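# Move the limp spare arm onto the other desk

## Task

Take the unpowered spare robot arm (5.7 kg, joints hanging loose) out of the open case on one desk and set it down on the other desk. It must finish at rest, with nothing sticking out past a desk edge. No part of it may drop freely by more than a few centimetres, or the task fails. The case has to remain on its own desk, or the task fails. Release the arm and back the robot away at the end. The robot must not topple or finish leaning. A placement that stays put only because the robot supports it does not count.

## Robot and tools

ROBOT. A wheeled base with a vertical column, a tiltable head with two cameras, and two 6-joint arms (left, right), each ending in a two-finger gripper. Folded, as at the start, it is 0.73 m long, 0.62 m wide, 1.88 m tall, its front 0.40 m ahead of the column. The base can drive straight or turn in place, never sideways.

FRAMES. Base frame: origin on the floor between the drive wheels, under the column; x forward, y left, z up. left_hand and right_hand are reported in it: the point where the fingers meet (tips 8 mm further). A hand's z axis runs along the fingers (quat_wxyz maps (0,0,1) onto it), its y axis across the opening. Odometry frame = base frame at scene start; base_odometry heading is -3.142 to 3.142, left positive, and counts wheel turns only, so slip shows as travel.

execute_actions. Argument "actions": a list holding one action or none (empty = only report state and images). An action may contain:
- "base": exactly one key. translate_m: signed distance in metres from where the base now stands, forward positive, -3 to 3. rotate_rad: signed turn in radians from the current heading, counter-clockwise/left positive, -3.2 to 3.2. Both are offsets. A move needing over 8.667 s is refused.
- "joints": absolute targets by name, one dict covering both arms and the head. Radians: head_tilt_rad -0.61 to 1.308 (positive looks down); left/right_joint1_rad -2.879 to 2.879; joint2 0 to 3.141; joint3 0 to 3.019; joint4 -1.692 to 1.57; joint5 -1.57 to 1.57 (positive swings hand to robot's right); joint6 -2.094 to 2.094 (positive rolls clockwise seen from behind). left/right_gripper_m: fingertip gap in metres, 0 (closed) to 0.093. Done tolerances: head 0.03, joints 1-6: 0.045, 0.14, 0.09, 0.055, 0.03, 0.035; grippers 0.003.
- "speeds": optional caps for this action only, translate_m 0.05-0.8 m/s, rotate_rad 0.1-1 rad/s (defaults are the maxima). Arms ignore speeds.
Argument "cameras": list from cam_head_left, cam_head_right, cam_left_wrist, cam_right_wrist, nav_camera, all; omitted/null/["all"] gives all, [] gives none. Any unknown key or out-of-range number rejects the whole call with no motion. An action lasts at most 15 s. A joint you do not name keeps pushing to its previous target. If a result reports a stop, the rest of that reply's motion calls are skipped.

wait: seconds 0 to 10; commands nothing, returns state and images. zoom_image: camera plus region [x0, y0, x1, y1] in pixels of that camera's latest full image, origin top-left, at most 504 x 504. read_manual: section "licences" only, no motion. finished_scene: scene number; ends the scene irreversibly and reports success.

RESULT LINES. base_status / joint_status per motion: done; off_target (rested away from target, may still push); contact_stop (base only, a wheel stalled); time_out (arm hit its time limit; it keeps a target at most 0.375, 0.375, 0.113, 0.225, 0.075, 0.3 rad from where it stands and resumes if freed); not_followed / "joint command not followed" with a cause line (self-collision check withheld that arm's targets; gripper still moves); limit_stop_at_motor_heat. on_its_own covers uncommanded parts; "held at" is the held target, not the position. motor_effort lists left_wheel and right_wheel only, percent, positive pushes forward, bracket = peak; readings are offset and noisy. turned_by_wheels vs turned_by_imu differing by over ~4% and 0.05 rad means collision or slip. base_tilt in degrees (forward, right positive; about 1 degree fixed error); a forward drop of 0.5 degrees while moving means leaning back. wheel_motors_off = 1 while wheels are shut down. Motor temperatures: one block per arm, joints in joint_positions order; MOTOR HOT from 85 °C, OVER-TEMPERATURE FAULT at 100 °C drops that arm and its grip.

ARM GEOMETRY (typical). With joint1 at -1.57 (left) or 1.57 (right) and joints 5, 6 at 0, each arm works in a vertical plane pointing forward, 0.23 m beside the column. a = j2 - 0.35, b = 1.05 + j2 - j3, c = b - j4 (c = 1.57: fingers straight down). Hand point ahead = 0.12 + 0.39 sin a + 0.38 cos b + 0.25 cos c; up = 1.46 + 0.39 cos a - 0.38 sin b - 0.25 sin c (metres). E.g. j2, j3, j4 = 0.93, 0.78, 0.14 gives 0.60 ahead, 1.21 up. Real hands sit lower and nearer the column, by up to 5 cm, up to 12 cm under heavy or far loads. Reach about 1 m from the shoulder, lowest about 0.47 m up; the floor is out of reach.

LOADS. Per arm, fingers down: 3.2 kg near 0.4 m ahead at 0.65-1.2 m up; 2 kg to 0.6 m ahead; 1 kg to 0.8 m ahead at 0.9-1.2 m up. A gripper holds roughly 2-6 kg. The 5.7 kg spare arm therefore likely needs both hands; fingers should point at least ~1.2 rad below horizontal when loaded. Overloaded arms sag and report time_out/off_target.

GRIPPER. Fingers 7 cm long; outside width is opening +1 cm at tips, +5 cm at base; body 10 x 7 cm; wrist camera sticks out 11 cm on one side. To grip, command an opening smaller than the object (off_target is then normal). Reading 0.002 m or more above target means something is held.

FRICTION. Changes under about 0.03 rad (0.08 for joints 2, 3) may not move at all. For gentle contact step about 0.05 rad per call from your last target.

CAMERAS. Head cameras sit 1.47-1.58 m up looking ahead, tilted down by head_tilt_rad; true forward may be 0.3 rad off image centre. Wrist cameras are 0.10 m behind the fingertips, tilted 0.62 rad toward the hand's +x; closed fingertips are at image centre, image right is the hand's -y, up roughly -x. With fingers down and the arm forward, objects above centre are farther ahead or lower. nav_camera is at the base front, 0.23 m up.

AVOID. Dropping the spare arm or letting it swing down; knocking the case off its desk; arms striking or pressing each other (can end the run); long hard pushing (motors heat; resend the reported joint positions to relax, but a loaded arm sinks about 1 cm per kg each time). Desk tops 0.30-1.20 m high can slide over the base housing into the column; after contact_stop or leaning, back up 0.05 m before turning. About 3 s of hard base pushing cuts the wheel motors for 2 s. Finish with grippers open, arms clear, robot upright.

Each tool is called after "Call:" as name(argument=value, ...), one argument or row to a line, values as JSON.

## Session

Call:
execute_actions(
  actions=[
    {"joints":{"head_tilt_rad":0.6}},
  ],
)

Scene clock: 0.73 s.
Motor temperatures (°C, as the motors report them): left_arm=[23 22 23 21 22 21] | right_arm=[22 21 21 23 20 24]
base_odometry: x=+0.000 y=+0.000 heading=+0.000 (m, m, rad; odometry frame)
turned_by_wheels: +0.000 (rad since the last result)
turned_by_imu: +0.000 (rad since the last result)
base_tilt: forward=+0.1 right=-0.3 (deg)
base_status: not commanded
joint_positions: head_tilt_rad=+0.618 left_joint1_rad=-1.571 left_joint2_rad=+0.890 left_joint3_rad=+0.416 left_joint4_rad=-0.961 left_joint5_rad=+0.028 left_joint6_rad=-0.093 left_gripper_m=+0.094 right_joint1_rad=+1.573 right_joint2_rad=+0.861 right_joint3_rad=+0.421 right_joint4_rad=-0.966 right_joint5_rad=+0.027 right_joint6_rad=+0.060 right_gripper_m=+0.094
joint_status: all done
wheel_motors_off: 0
motor_effort: left_wheel=+0(0) right_wheel=+2(2) (%)
left_hand: x=+0.1479 y=+0.2197 z=+1.2535 quat_wxyz=(+0.440, +0.048, -0.897, -0.008) (m; base frame)
right_hand: x=+0.1554 y=-0.2296 z=+1.2544 quat_wxyz=(+0.426, -0.020, -0.904, +0.024) (m; base frame)
pictures: cam_head_left, cam_head_right, cam_left_wrist, cam_right_wrist, nav_camera
Images, in order (width x height): cam_head_left 504x504, cam_head_right 504x504, cam_left_wrist 616x616, cam_right_wrist 616x616, nav_camera 504x504.

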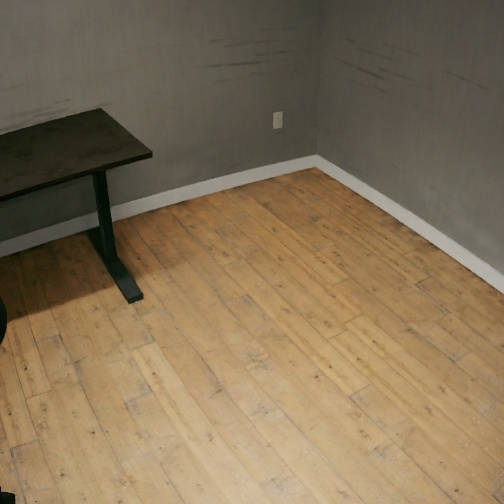

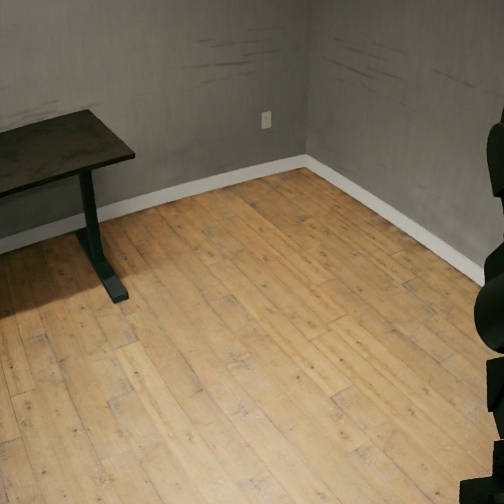

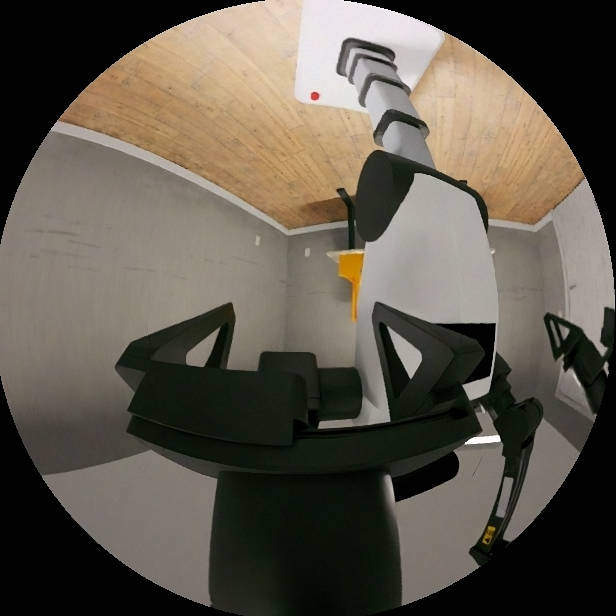

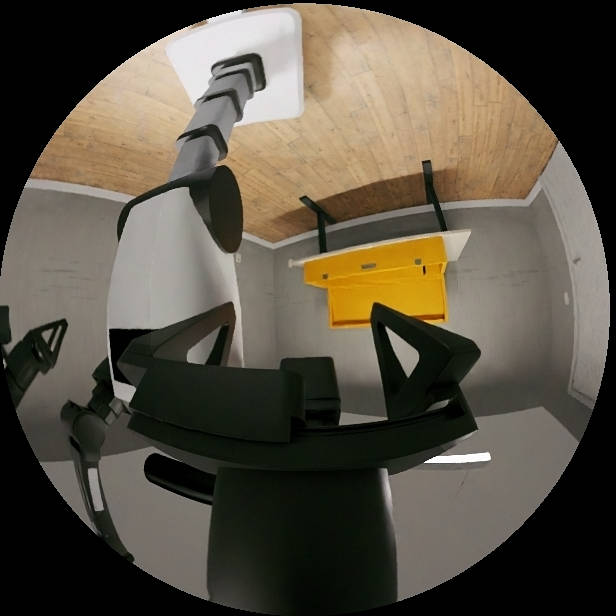

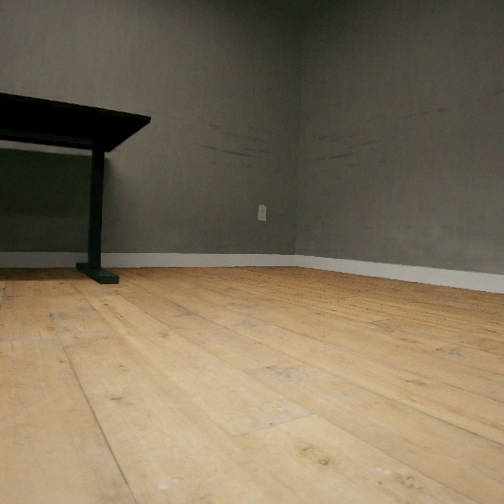

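Call:
execute_actions(
  actions=[
    {"base":{"rotate_rad":-2.6}},
  ],
  cameras=["cam_head_left","cam_head_right","nav_camera"],
)

Scene clock: 6.07 s.
Motor temperatures (°C, as the motors report them): left_arm=[23 22 23 21 22 21] | right_arm=[22 21 21 23 20 24]
base_odometry: x=+0.000 y=+0.000 heading=-2.599 (m, m, rad; odometry frame)
turned_by_wheels: -2.599 (rad since the last result)
turned_by_imu: -2.629 (rad since the last result)
base_tilt: forward=+0.1 right=-0.3 (deg)
base_status: done
joint_positions: head_tilt_rad=+0.618 left_joint1_rad=-1.571 left_joint2_rad=+0.890 left_joint3_rad=+0.416 left_joint4_rad=-0.961 left_joint5_rad=+0.028 left_joint6_rad=-0.093 left_gripper_m=+0.094 right_joint1_rad=+1.573 right_joint2_rad=+0.861 right_joint3_rad=+0.421 right_joint4_rad=-0.966 right_joint5_rad=+0.027 right_joint6_rad=+0.060 right_gripper_m=+0.094
joint_status: not commanded
wheel_motors_off: 0
motor_effort: left_wheel=+3(34) right_wheel=-4(42) (%)
left_hand: x=+0.1479 y=+0.2197 z=+1.2535 quat_wxyz=(+0.440, +0.048, -0.897, -0.008) (m; base frame)
right_hand: x=+0.1554 y=-0.2296 z=+1.2544 quat_wxyz=(+0.426, -0.020, -0.904, +0.024) (m; base frame)
pictures: cam_head_left, cam_head_right, nav_camera
Images, in order (width x height): cam_head_left 504x504, cam_head_right 504x504, nav_camera 504x504.

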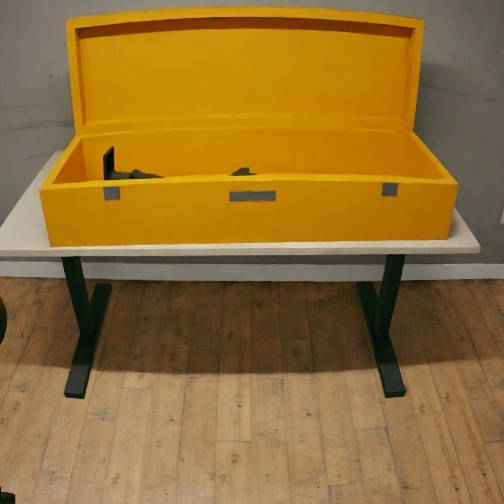

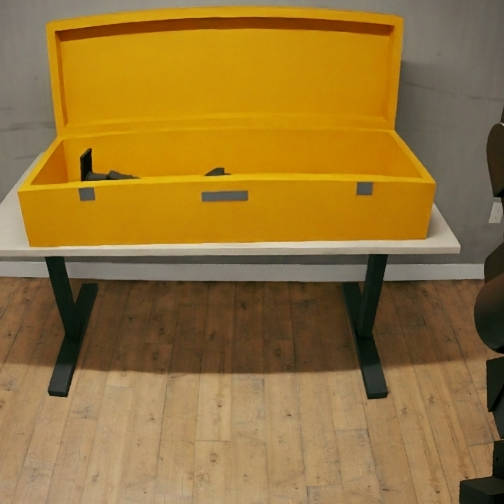

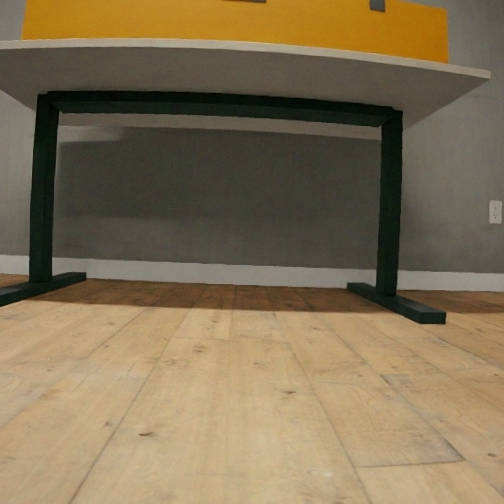

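Call:
execute_actions(
  actions=[
    {"base":{"translate_m":0.65},"joints":{"head_tilt_rad":0.95,"left_joint2_rad":0.93,"left_joint3_rad":0.78,"left_joint4_rad":-0.37,"right_joint2_rad":0.93,"right_joint3_rad":0.78,"right_joint4_rad":-0.37}},
  ],
)

Scene clock: 11.53 s.
Motor temperatures (°C, as the motors report them): left_arm=[23 22 23 21 22 21] | right_arm=[22 21 21 23 20 24]
base_odometry: x=-0.557 y=-0.335 heading=-2.599 (m, m, rad; odometry frame)
turned_by_wheels: +0.000 (rad since the last result)
turned_by_imu: +0.002 (rad since the last result)
base_tilt: forward=+0.1 right=-0.2 (deg)
base_status: done
joint_positions: head_tilt_rad=+0.951 left_joint1_rad=-1.571 left_joint2_rad=+0.921 left_joint3_rad=+0.776 left_joint4_rad=-0.382 left_joint5_rad=+0.028 left_joint6_rad=-0.093 left_gripper_m=+0.094 right_joint1_rad=+1.573 right_joint2_rad=+0.930 right_joint3_rad=+0.777 right_joint4_rad=-0.378 right_joint5_rad=+0.027 right_joint6_rad=+0.060 right_gripper_m=+0.094
joint_status: all done
wheel_motors_off: 0
motor_effort: left_wheel=+0(47) right_wheel=+0(57) (%)
left_hand: x=+0.4733 y=+0.2196 z=+1.1785 quat_wxyz=(+0.002, +0.046, -0.999, +0.014) (m; base frame)
right_hand: x=+0.4725 y=-0.2290 z=+1.1755 quat_wxyz=(+0.003, -0.029, -0.999, +0.013) (m; base frame)
pictures: cam_head_left, cam_head_right, cam_left_wrist, cam_right_wrist, nav_camera
Images, in order (width x height): cam_head_left 504x504, cam_head_right 504x504, cam_left_wrist 616x616, cam_right_wrist 616x616, nav_camera 504x504.

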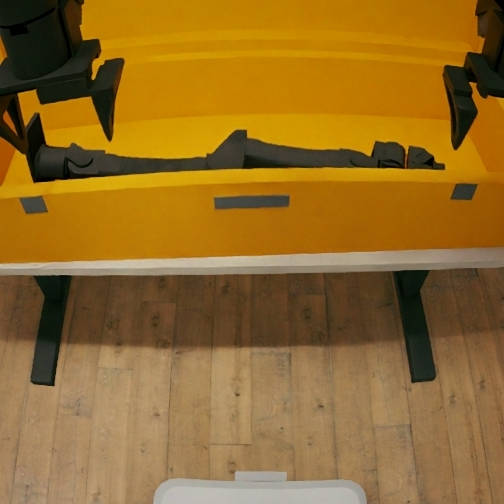

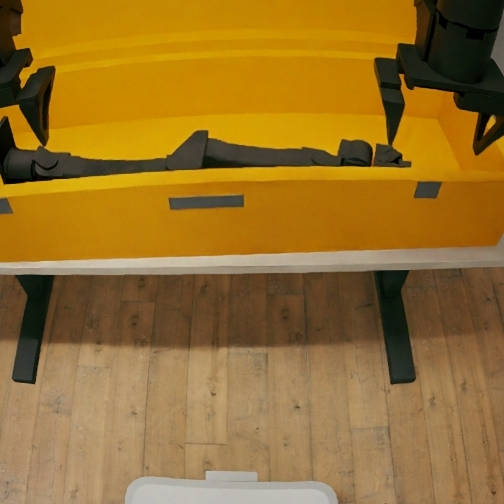

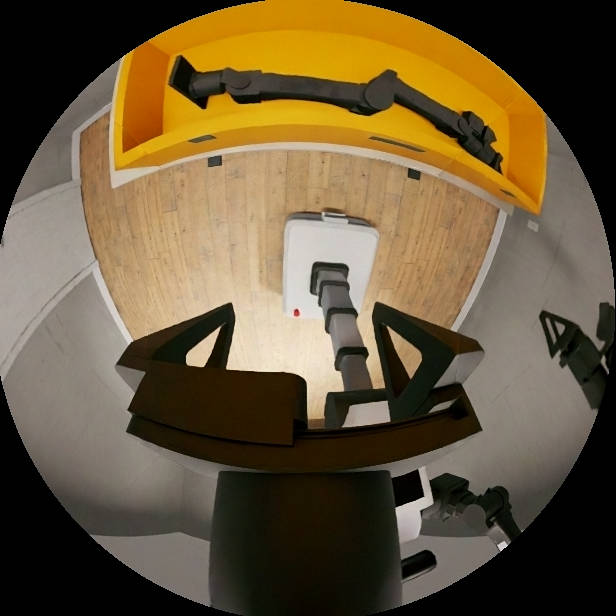

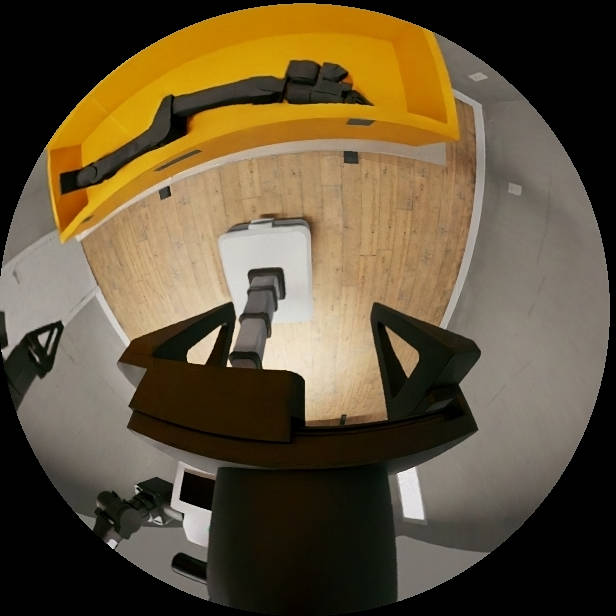

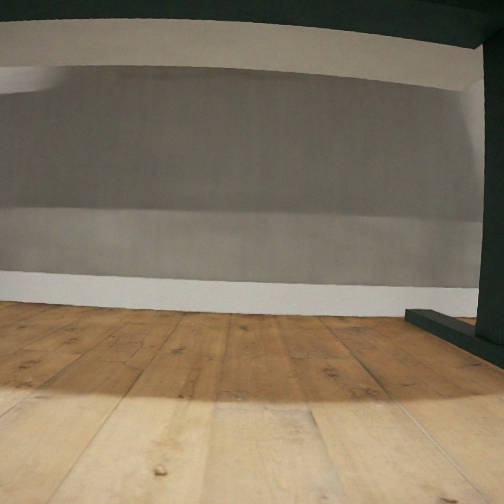

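Call:
execute_actions(
  actions=[
    {"base":{"rotate_rad":-0.3},"joints":{"left_joint6_rad":1.57,"right_joint6_rad":1.57}},
  ],
  cameras=[],
)

Call:
execute_actions(
  actions=[
    {"base":{"translate_m":-0.4}},
  ],
  cameras=[],
)

Call:
execute_actions(
  actions=[
    {"base":{"rotate_rad":0.3}},
  ],
  cameras=[],
)

Call:
execute_actions(
  actions=[
    {"base":{"translate_m":0.72}},
  ],
)

Scene clock: 22.97 s.
Motor temperatures (°C, as the motors report them): left_arm=[23 23 23 21 22 21] | right_arm=[22 22 22 23 20 24]
base_odometry: x=-0.557 y=-0.335 heading=-2.898 (m, m, rad; odometry frame)
turned_by_wheels: -0.299 (rad since the last result)
turned_by_imu: -0.298 (rad since the last result)
base_tilt: forward=+0.1 right=-0.3 (deg)
base_status: done
joint_positions: head_tilt_rad=+0.951 left_joint1_rad=-1.571 left_joint2_rad=+0.921 left_joint3_rad=+0.776 left_joint4_rad=-0.382 left_joint5_rad=+0.028 left_joint6_rad=+1.558 left_gripper_m=+0.094 right_joint1_rad=+1.573 right_joint2_rad=+0.930 right_joint3_rad=+0.777 right_joint4_rad=-0.378 right_joint5_rad=+0.027 right_joint6_rad=+1.563 right_gripper_m=+0.094
joint_status: all done
wheel_motors_off: 0
motor_effort: left_wheel=+2(35) right_wheel=-3(52) (%)
left_hand: x=+0.4733 y=+0.2196 z=+1.1785 quat_wxyz=(-0.009, -0.703, -0.711, +0.011) (m; base frame)
right_hand: x=+0.4725 y=-0.2290 z=+1.1755 quat_wxyz=(-0.006, -0.704, -0.710, +0.011) (m; base frame)
pictures: none
No camera images: the call's "cameras" was empty. Leave "cameras" out to get every camera's image.

Scene clock: 25.40 s.
Motor temperatures (°C, as the motors report them): left_arm=[23 23 23 21 22 21] | right_arm=[22 22 22 23 20 24]
base_odometry: x=-0.169 y=-0.239 heading=-2.899 (m, m, rad; odometry frame)
turned_by_wheels: +0.000 (rad since the last result)
turned_by_imu: +0.000 (rad since the last result)
base_tilt: forward=+0.0 right=-0.3 (deg)
base_status: done
joint_positions: head_tilt_rad=+0.952 left_joint1_rad=-1.571 left_joint2_rad=+0.921 left_joint3_rad=+0.771 left_joint4_rad=-0.381 left_joint5_rad=+0.028 left_joint6_rad=+1.558 left_gripper_m=+0.094 right_joint1_rad=+1.573 right_joint2_rad=+0.930 right_joint3_rad=+0.772 right_joint4_rad=-0.378 right_joint5_rad=+0.027 right_joint6_rad=+1.563 right_gripper_m=+0.094
joint_status: not commanded
wheel_motors_off: 0
motor_effort: left_wheel=-1(42) right_wheel=+0(70) (%)
left_hand: x=+0.4711 y=+0.2196 z=+1.1779 quat_wxyz=(-0.008, -0.703, -0.711, +0.012) (m; base frame)
right_hand: x=+0.4699 y=-0.2290 z=+1.1749 quat_wxyz=(-0.005, -0.704, -0.710, +0.013) (m; base frame)
pictures: none
No camera images: the call's "cameras" was empty. Leave "cameras" out to get every camera's image.

Scene clock: 26.90 s.
Motor temperatures (°C, as the motors report them): left_arm=[23 23 23 21 22 21] | right_arm=[22 22 22 23 20 24]
base_odometry: x=-0.169 y=-0.239 heading=-2.600 (m, m, rad; odometry frame)
turned_by_wheels: +0.299 (rad since the last result)
turned_by_imu: +0.301 (rad since the last result)
base_tilt: forward=+0.1 right=-0.3 (deg)
base_status: done
joint_positions: head_tilt_rad=+0.952 left_joint1_rad=-1.571 left_joint2_rad=+0.921 left_joint3_rad=+0.771 left_joint4_rad=-0.381 left_joint5_rad=+0.028 left_joint6_rad=+1.558 left_gripper_m=+0.094 right_joint1_rad=+1.573 right_joint2_rad=+0.930 right_joint3_rad=+0.772 right_joint4_rad=-0.378 right_joint5_rad=+0.027 right_joint6_rad=+1.563 right_gripper_m=+0.094
joint_status: not commanded
wheel_motors_off: 0
motor_effort: left_wheel=-1(29) right_wheel=+4(54) (%)
left_hand: x=+0.4711 y=+0.2196 z=+1.1779 quat_wxyz=(-0.008, -0.703, -0.711, +0.012) (m; base frame)
right_hand: x=+0.4699 y=-0.2290 z=+1.1749 quat_wxyz=(-0.005, -0.704, -0.710, +0.013) (m; base frame)
pictures: none
No camera images: the call's "cameras" was empty. Leave "cameras" out to get every camera's image.

Scene clock: 29.70 s.
Motor temperatures (°C, as the motors report them): left_arm=[23 23 23 21 22 21] | right_arm=[22 22 22 23 20 24]
base_odometry: x=-0.785 y=-0.611 heading=-2.600 (m, m, rad; odometry frame)
turned_by_wheels: +0.000 (rad since the last result)
turned_by_imu: +0.001 (rad since the last result)
base_tilt: forward=+0.1 right=-0.3 (deg)
base_status: done
joint_positions: head_tilt_rad=+0.952 left_joint1_rad=-1.571 left_joint2_rad=+0.921 left_joint3_rad=+0.775 left_joint4_rad=-0.381 left_joint5_rad=+0.028 left_joint6_rad=+1.558 left_gripper_m=+0.094 right_joint1_rad=+1.573 right_joint2_rad=+0.930 right_joint3_rad=+0.776 right_joint4_rad=-0.378 right_joint5_rad=+0.027 right_joint6_rad=+1.563 right_gripper_m=+0.094
joint_status: not commanded
wheel_motors_off: 0
motor_effort: left_wheel=+0(41) right_wheel=+0(69) (%)
left_hand: x=+0.4733 y=+0.2196 z=+1.1783 quat_wxyz=(-0.009, -0.703, -0.711, +0.011) (m; base frame)
right_hand: x=+0.4717 y=-0.2290 z=+1.1751 quat_wxyz=(-0.006, -0.704, -0.710, +0.012) (m; base frame)
pictures: cam_head_left, cam_head_right, cam_left_wrist, cam_right_wrist, nav_camera
Images, in order (width x height): cam_head_left 504x504, cam_head_right 504x504, cam_left_wrist 616x616, cam_right_wrist 616x616, nav_camera 504x504.

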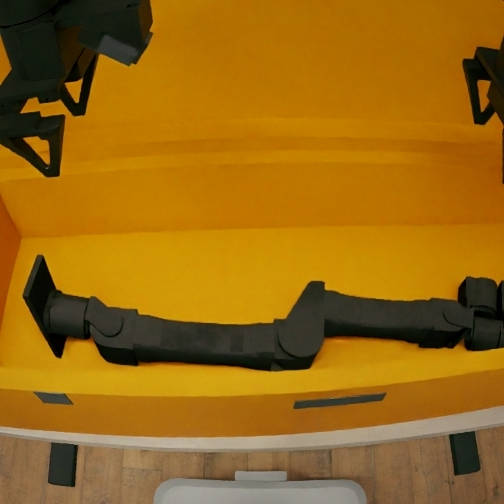

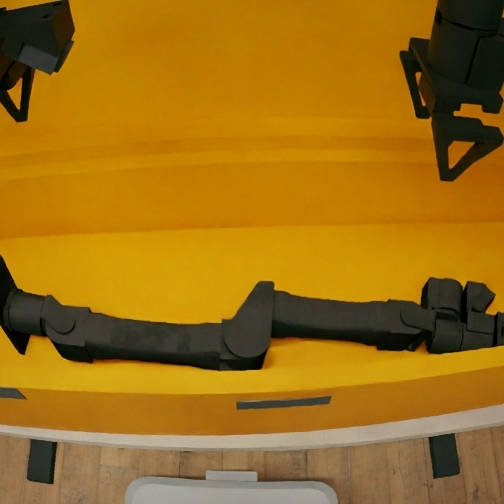

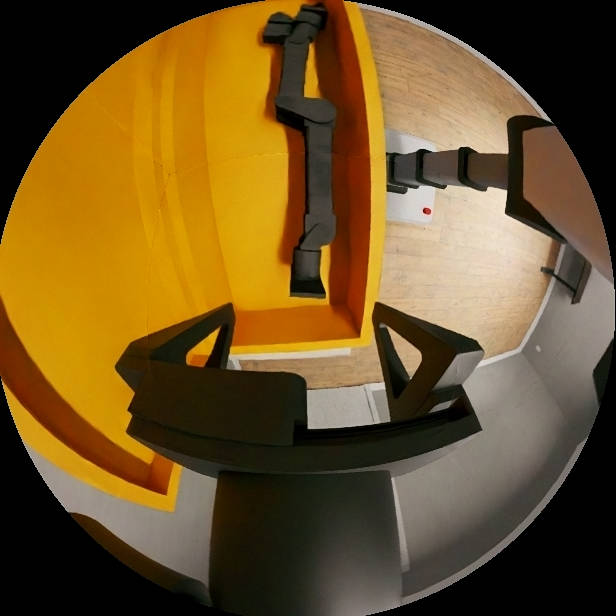

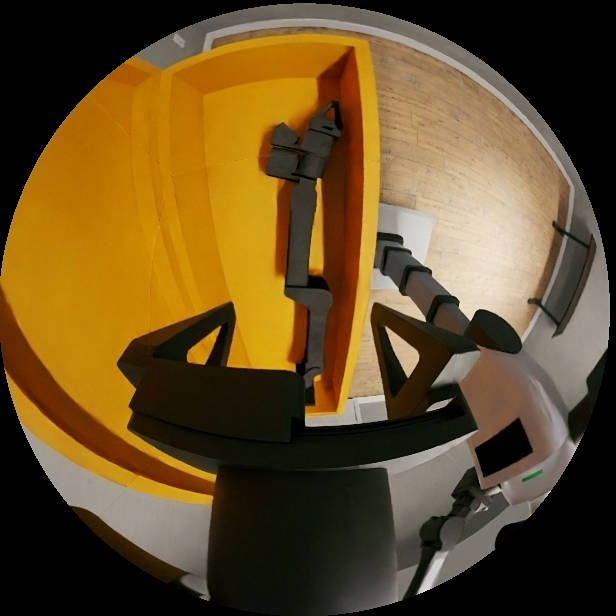

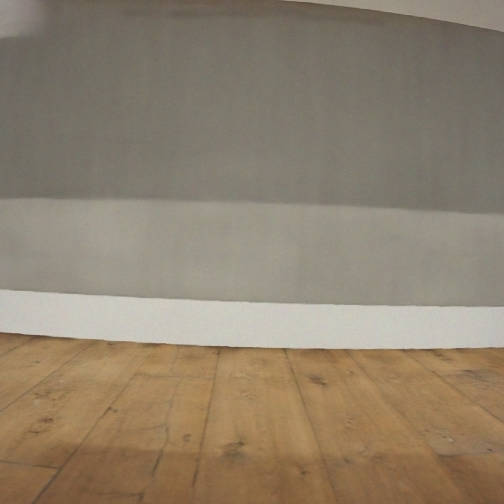

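Call:
execute_actions(
  actions=[
    {"joints":{"left_joint2_rad":1.676,"left_joint3_rad":1.069,"left_joint4_rad":0.087,"right_joint2_rad":1.672,"right_joint3_rad":1.195,"right_joint4_rad":-0.043}},
  ],
)

Scene clock: 36.70 s.
Motor temperatures (°C, as the motors report them): left_arm=[23 23 23 21 22 21] | right_arm=[22 23 22 23 20 24]
base_odometry: x=-0.785 y=-0.611 heading=-2.600 (m, m, rad; odometry frame)
turned_by_wheels: +0.000 (rad since the last result)
turned_by_imu: +0.001 (rad since the last result)
base_tilt: forward=+0.0 right=-0.3 (deg)
base_status: not commanded
joint_positions: head_tilt_rad=+0.952 left_joint1_rad=-1.571 left_joint2_rad=+1.700 left_joint3_rad=+1.071 left_joint4_rad=+0.077 left_joint5_rad=+0.028 left_joint6_rad=+1.559 left_gripper_m=+0.094 right_joint1_rad=+1.573 right_joint2_rad=+1.676 right_joint3_rad=+1.196 right_joint4_rad=-0.041 right_joint5_rad=+0.027 right_joint6_rad=+1.563 right_gripper_m=+0.094
joint_status: all done
wheel_motors_off: 0
motor_effort: left_wheel=-1(4) right_wheel=+0(3) (%)
left_hand: x=+0.4522 y=+0.2196 z=+0.9134 quat_wxyz=(+0.000, -0.703, -0.711, +0.020) (m; base frame)
right_hand: x=+0.5147 y=-0.2284 z=+0.9207 quat_wxyz=(-0.010, -0.704, -0.710, +0.008) (m; base frame)
pictures: cam_head_left, cam_head_right, cam_left_wrist, cam_right_wrist, nav_camera
Images, in order (width x height): cam_head_left 504x504, cam_head_right 504x504, cam_left_wrist 616x616, cam_right_wrist 616x616, nav_camera 504x504.

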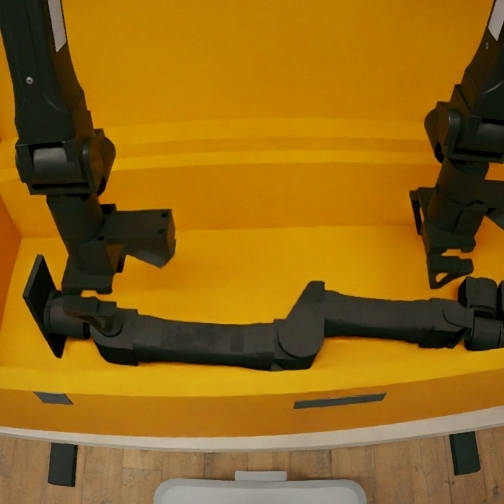

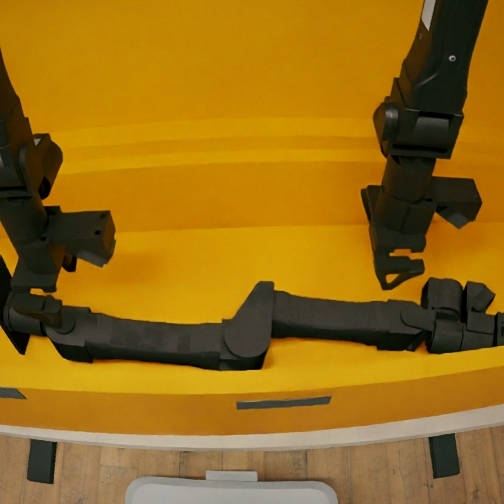

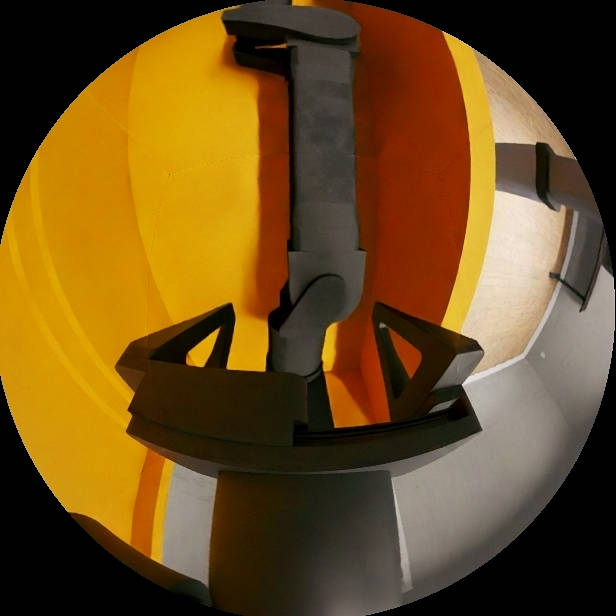

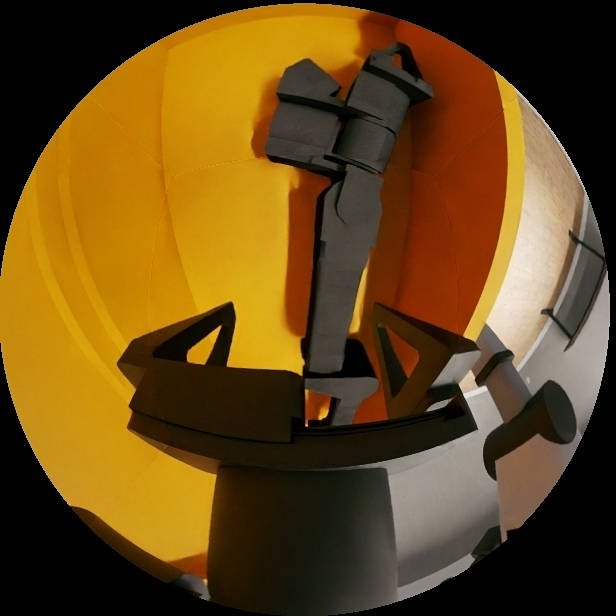

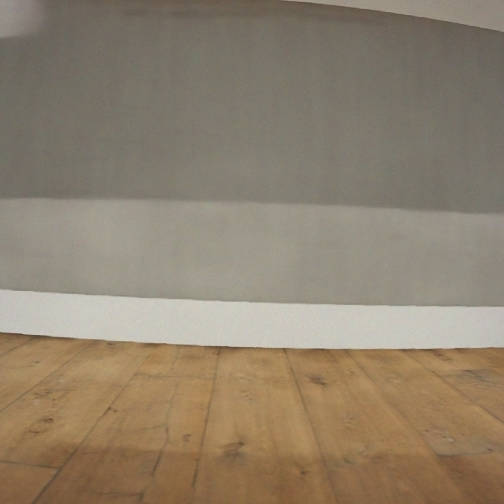

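Call:
execute_actions(
  actions=[
    {"base":{"translate_m":-0.02},"joints":{"left_joint1_rad":-1.67,"left_joint2_rad":1.79,"left_joint3_rad":1.07,"left_joint4_rad":0.2,"right_joint2_rad":1.79,"right_joint3_rad":1.2,"right_joint4_rad":0.07}},
  ],
  cameras=["cam_left_wrist","cam_right_wrist","cam_head_left"],
)

Scene clock: 45.33 s.
Motor temperatures (°C, as the motors report them): left_arm=[23 24 23 21 22 21] | right_arm=[22 23 22 23 21 24]
base_odometry: x=-0.768 y=-0.600 heading=-2.600 (m, m, rad; odometry frame)
turned_by_wheels: +0.000 (rad since the last result)
turned_by_imu: +0.001 (rad since the last result)
base_tilt: forward=+0.1 right=-0.2 (deg)
base_status: done
joint_positions: head_tilt_rad=+0.952 left_joint1_rad=-1.674 left_joint2_rad=+1.784 left_joint3_rad=+1.069 left_joint4_rad=+0.188 left_joint5_rad=+0.029 left_joint6_rad=+1.559 left_gripper_m=+0.094 right_joint1_rad=+1.573 right_joint2_rad=+1.804 right_joint3_rad=+1.198 right_joint4_rad=+0.061 right_joint5_rad=+0.027 right_joint6_rad=+1.563 right_gripper_m=+0.094
joint_status: all done
wheel_motors_off: 0
motor_effort: left_wheel=+0(29) right_wheel=+1(39) (%)
left_hand: x=+0.4297 y=+0.1510 z=+0.8899 quat_wxyz=(-0.040, -0.720, -0.692, +0.043) (m; base frame)
right_hand: x=+0.4694 y=-0.2284 z=+0.8730 quat_wxyz=(-0.001, -0.704, -0.710, +0.016) (m; base frame)
pictures: cam_head_left, cam_left_wrist, cam_right_wrist
Images, in order (width x height): cam_head_left 504x504, cam_left_wrist 616x616, cam_right_wrist 616x616.

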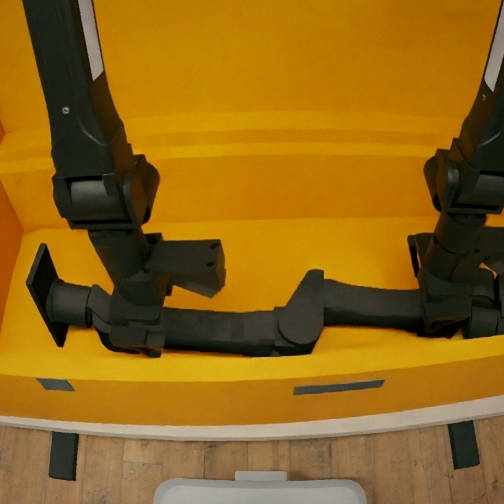

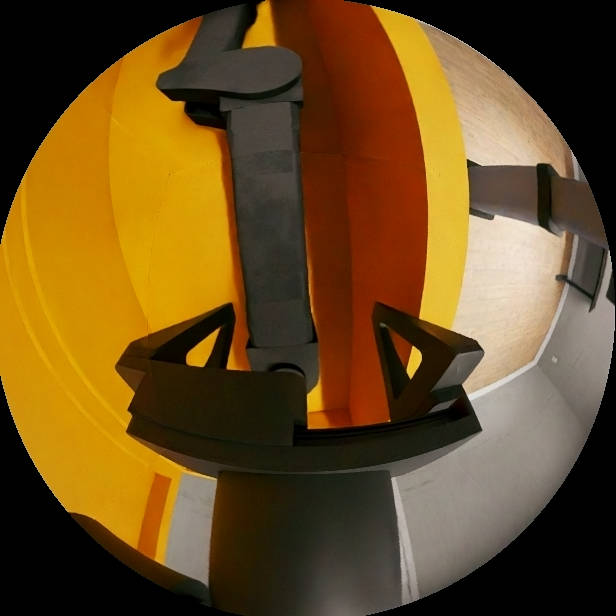

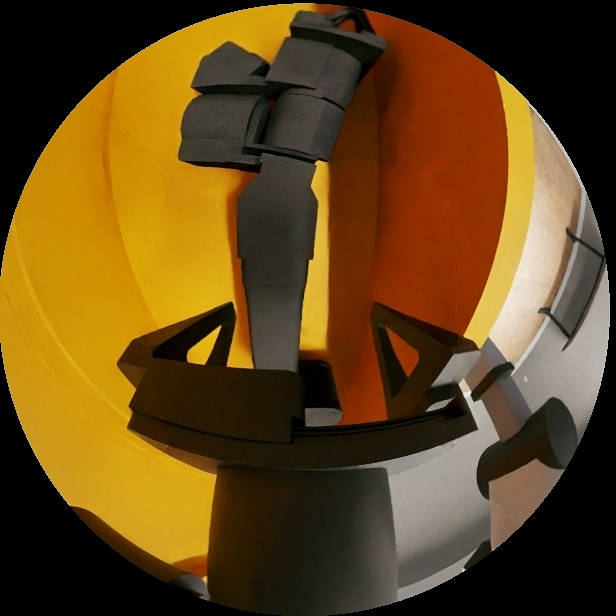

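Call:
execute_actions(
  actions=[
    {"base":{"translate_m":0.03},"joints":{"left_joint2_rad":1.93,"left_joint3_rad":1.21,"right_joint2_rad":1.93,"right_joint3_rad":1.33}},
  ],
  cameras=["cam_left_wrist","cam_right_wrist","cam_head_left"],
)

Scene clock: 50.00 s.
Motor temperatures (°C, as the motors report them): left_arm=[23 24 23 21 22 21] | right_arm=[22 23 22 23 21 24]
base_odometry: x=-0.794 y=-0.616 heading=-2.600 (m, m, rad; odometry frame)
turned_by_wheels: +0.000 (rad since the last result)
turned_by_imu: +0.001 (rad since the last result)
base_tilt: forward=+0.0 right=-0.3 (deg)
base_status: done
joint_positions: head_tilt_rad=+0.952 left_joint1_rad=-1.674 left_joint2_rad=+1.922 left_joint3_rad=+1.210 left_joint4_rad=+0.184 left_joint5_rad=+0.030 left_joint6_rad=+1.558 left_gripper_m=+0.094 right_joint1_rad=+1.574 right_joint2_rad=+1.883 right_joint3_rad=+1.314 right_joint4_rad=+0.051 right_joint5_rad=+0.028 right_joint6_rad=+1.566 right_gripper_m=+0.094
joint_status: all done
wheel_motors_off: 0
motor_effort: left_wheel=+1(31) right_wheel=+1(41) (%)
left_hand: x=+0.4338 y=+0.1458 z=+0.8370 quat_wxyz=(-0.040, -0.719, -0.692, +0.044) (m; base frame)
right_hand: x=+0.4925 y=-0.2282 z=+0.8418 quat_wxyz=(-0.011, -0.705, -0.709, +0.007) (m; base frame)
pictures: cam_head_left, cam_left_wrist, cam_right_wrist
Images, in order (width x height): cam_head_left 504x504, cam_left_wrist 616x616, cam_right_wrist 616x616.

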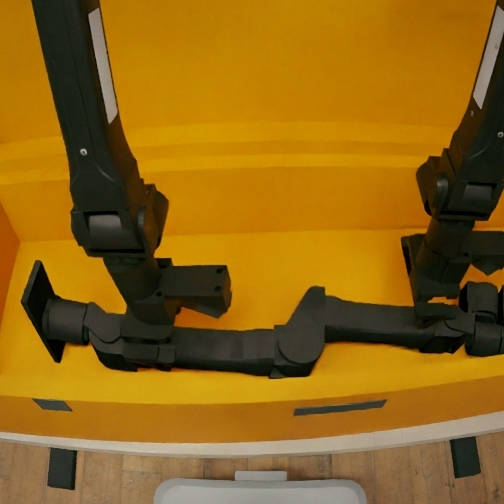

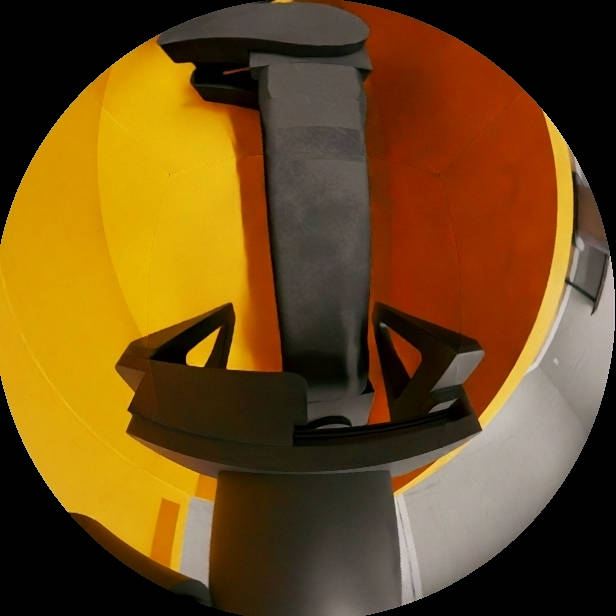

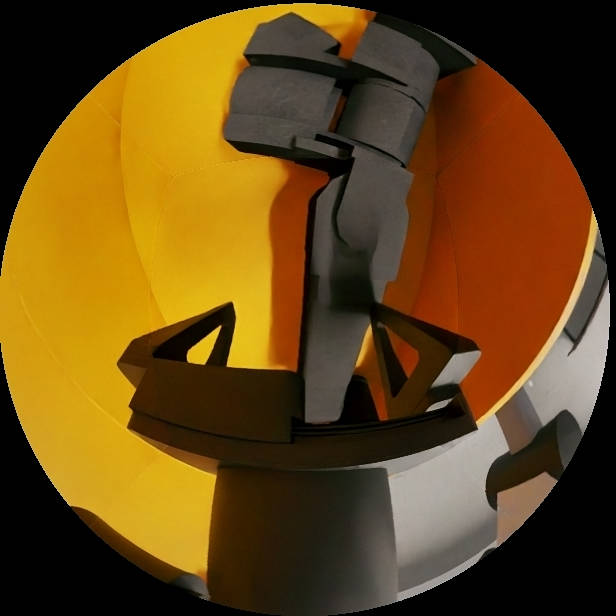

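Call:
execute_actions(
  actions=[
    {"base":{"translate_m":-0.014},"joints":{"left_joint2_rad":2.02,"left_joint3_rad":1.3,"right_joint2_rad":2.02,"right_joint3_rad":1.39}},
  ],
  cameras=["cam_left_wrist","cam_right_wrist"],
)

Scene clock: 52.23 s.
Motor temperatures (°C, as the motors report them): left_arm=[23 24 23 21 22 21] | right_arm=[22 23 22 23 21 24]
base_odometry: x=-0.782 y=-0.608 heading=-2.600 (m, m, rad; odometry frame)
turned_by_wheels: +0.000 (rad since the last result)
turned_by_imu: +0.000 (rad since the last result)
base_tilt: forward=+0.1 right=-0.3 (deg)
base_status: done
joint_positions: head_tilt_rad=+0.952 left_joint1_rad=-1.674 left_joint2_rad=+2.002 left_joint3_rad=+1.301 left_joint4_rad=+0.186 left_joint5_rad=+0.027 left_joint6_rad=+1.561 left_gripper_m=+0.094 right_joint1_rad=+1.574 right_joint2_rad=+1.885 right_joint3_rad=+1.341 right_joint4_rad=+0.039 right_joint5_rad=+0.028 right_joint6_rad=+1.566 right_gripper_m=+0.094
joint_status: all done
wheel_motors_off: 0
motor_effort: left_wheel=+0(29) right_wheel=+1(39) (%)
left_hand: x=+0.4400 y=+0.1429 z=+0.8057 quat_wxyz=(-0.044, -0.720, -0.691, +0.039) (m; base frame)
right_hand: x=+0.5051 y=-0.2282 z=+0.8409 quat_wxyz=(-0.016, -0.705, -0.709, +0.003) (m; base frame)
pictures: cam_left_wrist, cam_right_wrist
Images, in order (width x height): cam_left_wrist 616x616, cam_right_wrist 616x616.

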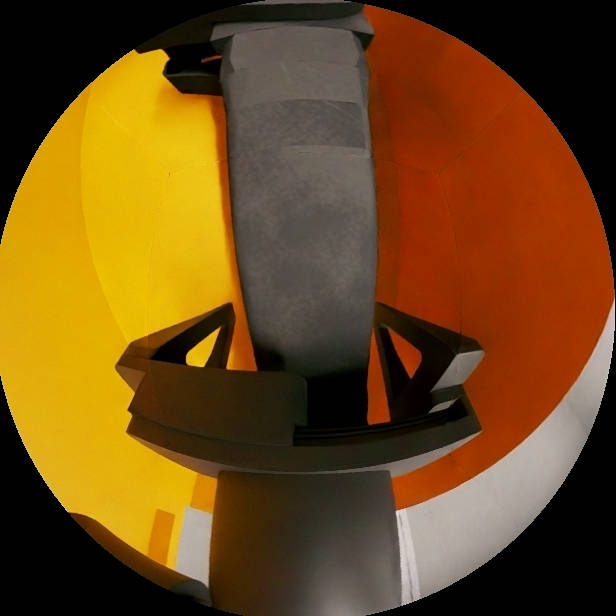

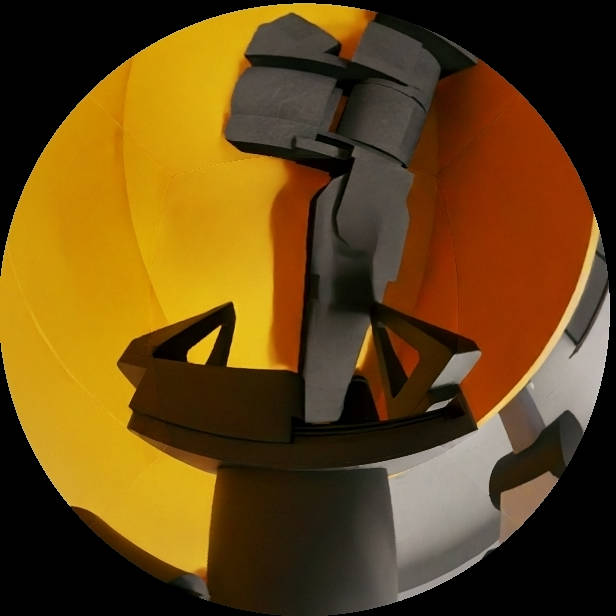

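Call:
execute_actions(
  actions=[
    {"joints":{"right_joint2_rad":1.78,"right_joint3_rad":1.1,"right_joint4_rad":0.16,"left_joint2_rad":2.06,"left_joint3_rad":1.34}},
  ],
  cameras=["cam_right_wrist"],
)

Call:
execute_actions(
  actions=[
    {"joints":{"right_joint2_rad":1.93,"right_joint3_rad":1.24,"right_joint4_rad":0.16}},
  ],
  cameras=["cam_left_wrist","cam_right_wrist"],
)

Scene clock: 56.03 s.
Motor temperatures (°C, as the motors report them): left_arm=[23 24 23 21 22 21] | right_arm=[22 23 22 23 21 24]
base_odometry: x=-0.782 y=-0.608 heading=-2.600 (m, m, rad; odometry frame)
turned_by_wheels: +0.000 (rad since the last result)
turned_by_imu: +0.001 (rad since the last result)
base_tilt: forward=+0.1 right=-0.3 (deg)
base_status: not commanded
joint_positions: head_tilt_rad=+0.952 left_joint1_rad=-1.674 left_joint2_rad=+2.003 left_joint3_rad=+1.304 left_joint4_rad=+0.186 left_joint5_rad=+0.024 left_joint6_rad=+1.561 left_gripper_m=+0.094 right_joint1_rad=+1.574 right_joint2_rad=+1.794 right_joint3_rad=+1.099 right_joint4_rad=+0.152 right_joint5_rad=+0.028 right_joint6_rad=+1.566 right_gripper_m=+0.094
joint_status: all done
wheel_motors_off: 0
motor_effort: left_wheel=+1(1) right_wheel=+1(1) (%)
left_hand: x=+0.4407 y=+0.1433 z=+0.8049 quat_wxyz=(-0.043, -0.720, -0.691, +0.037) (m; base frame)
right_hand: x=+0.4354 y=-0.2284 z=+0.8811 quat_wxyz=(-0.002, -0.705, -0.709, +0.016) (m; base frame)
pictures: cam_right_wrist
Images, in order (width x height): cam_right_wrist 616x616.

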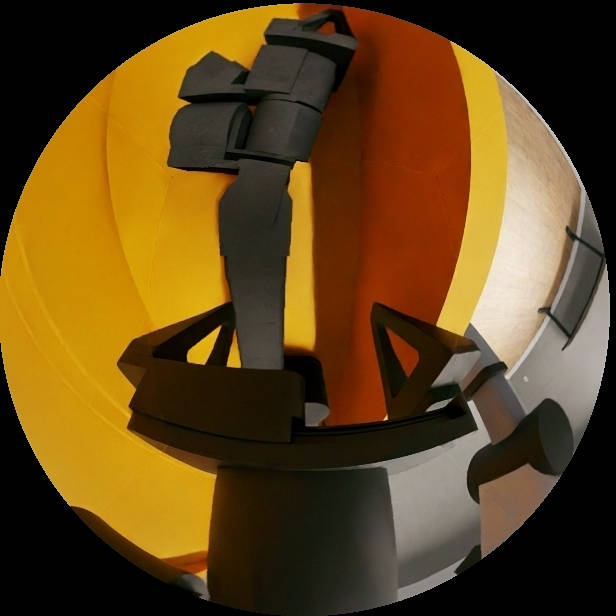

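Scene clock: 56.90 s.
Motor temperatures (°C, as the motors report them): left_arm=[23 24 23 21 22 21] | right_arm=[22 23 22 23 21 24]
base_odometry: x=-0.782 y=-0.608 heading=-2.600 (m, m, rad; odometry frame)
turned_by_wheels: +0.000 (rad since the last result)
turned_by_imu: +0.000 (rad since the last result)
base_tilt: forward=+0.1 right=-0.3 (deg)
base_status: not commanded
joint_positions: head_tilt_rad=+0.952 left_joint1_rad=-1.674 left_joint2_rad=+2.003 left_joint3_rad=+1.304 left_joint4_rad=+0.186 left_joint5_rad=+0.024 left_joint6_rad=+1.561 left_gripper_m=+0.094 right_joint1_rad=+1.574 right_joint2_rad=+1.922 right_joint3_rad=+1.251 right_joint4_rad=+0.162 right_joint5_rad=+0.028 right_joint6_rad=+1.567 right_gripper_m=+0.094
joint_status: all done
wheel_motors_off: 0
motor_effort: left_wheel=+0(1) right_wheel=+1(1) (%)
left_hand: x=+0.4407 y=+0.1434 z=+0.8049 quat_wxyz=(-0.043, -0.720, -0.691, +0.037) (m; base frame)
right_hand: x=+0.4565 y=-0.2282 z=+0.8307 quat_wxyz=(-0.015, -0.705, -0.709, +0.004) (m; base frame)
pictures: cam_left_wrist, cam_right_wrist
Images, in order (width x height): cam_left_wrist 616x616, cam_right_wrist 616x616.

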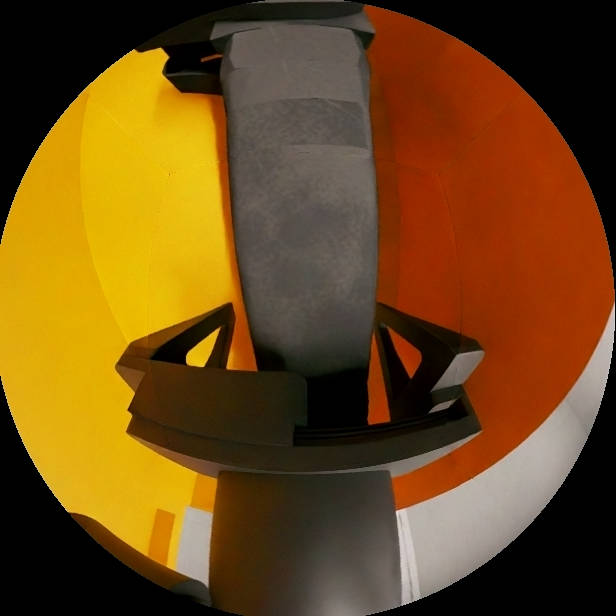

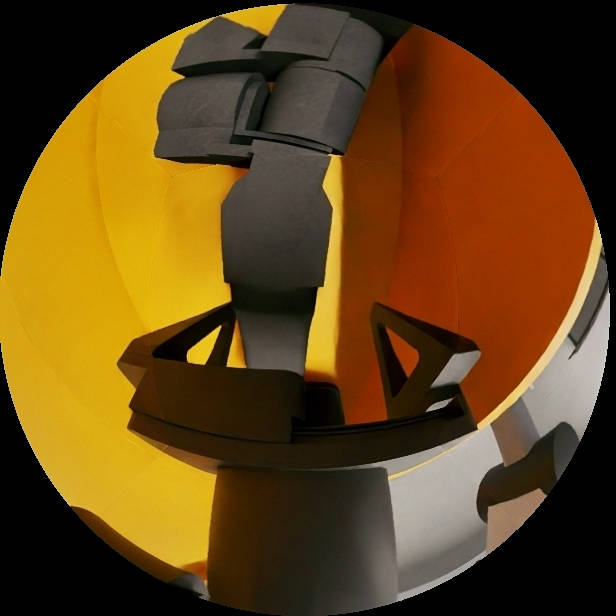

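Need right ~1.5 cm forward and lower.

Call:
execute_actions(
  actions=[
    {"joints":{"right_joint2_rad":2.03,"right_joint3_rad":1.4,"right_joint4_rad":0.12,"left_joint2_rad":2.1,"left_joint3_rad":1.36}},
  ],
  cameras=["cam_left_wrist","cam_right_wrist","cam_head_left"],
)

Scene clock: 59.33 s.
Motor temperatures (°C, as the motors report them): left_arm=[23 23 23 21 22 21] | right_arm=[22 23 22 23 21 24]
base_odometry: x=-0.782 y=-0.608 heading=-2.600 (m, m, rad; odometry frame)
turned_by_wheels: +0.000 (rad since the last result)
turned_by_imu: +0.001 (rad since the last result)
base_tilt: forward=+0.1 right=-0.3 (deg)
base_status: not commanded
joint_positions: head_tilt_rad=+0.952 left_joint1_rad=-1.675 left_joint2_rad=+2.006 left_joint3_rad=+1.306 left_joint4_rad=+0.186 left_joint5_rad=+0.018 left_joint6_rad=+1.561 left_gripper_m=+0.094 right_joint1_rad=+1.574 right_joint2_rad=+2.035 right_joint3_rad=+1.399 right_joint4_rad=+0.130 right_joint5_rad=+0.028 right_joint6_rad=+1.567 right_gripper_m=+0.094
joint_status: all done
wheel_motors_off: 0
motor_effort: left_wheel=+1(1) right_wheel=+1(1) (%)
left_hand: x=+0.4401 y=+0.1437 z=+0.8041 quat_wxyz=(-0.041, -0.721, -0.691, +0.035) (m; base frame)
right_hand: x=+0.4680 y=-0.2281 z=+0.7856 quat_wxyz=(-0.016, -0.705, -0.709, +0.003) (m; base frame)
pictures: cam_head_left, cam_left_wrist, cam_right_wrist
Images, in order (width x height): cam_head_left 504x504, cam_left_wrist 616x616, cam_right_wrist 616x616.

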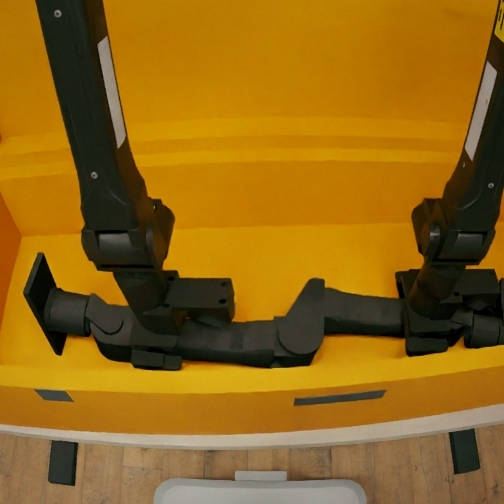

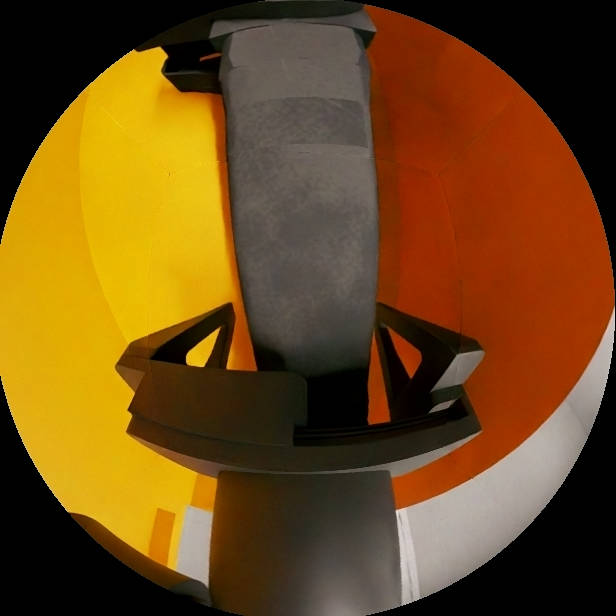

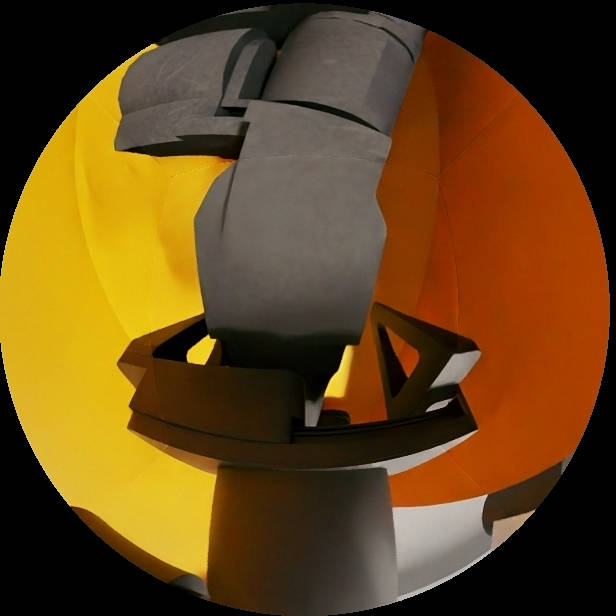

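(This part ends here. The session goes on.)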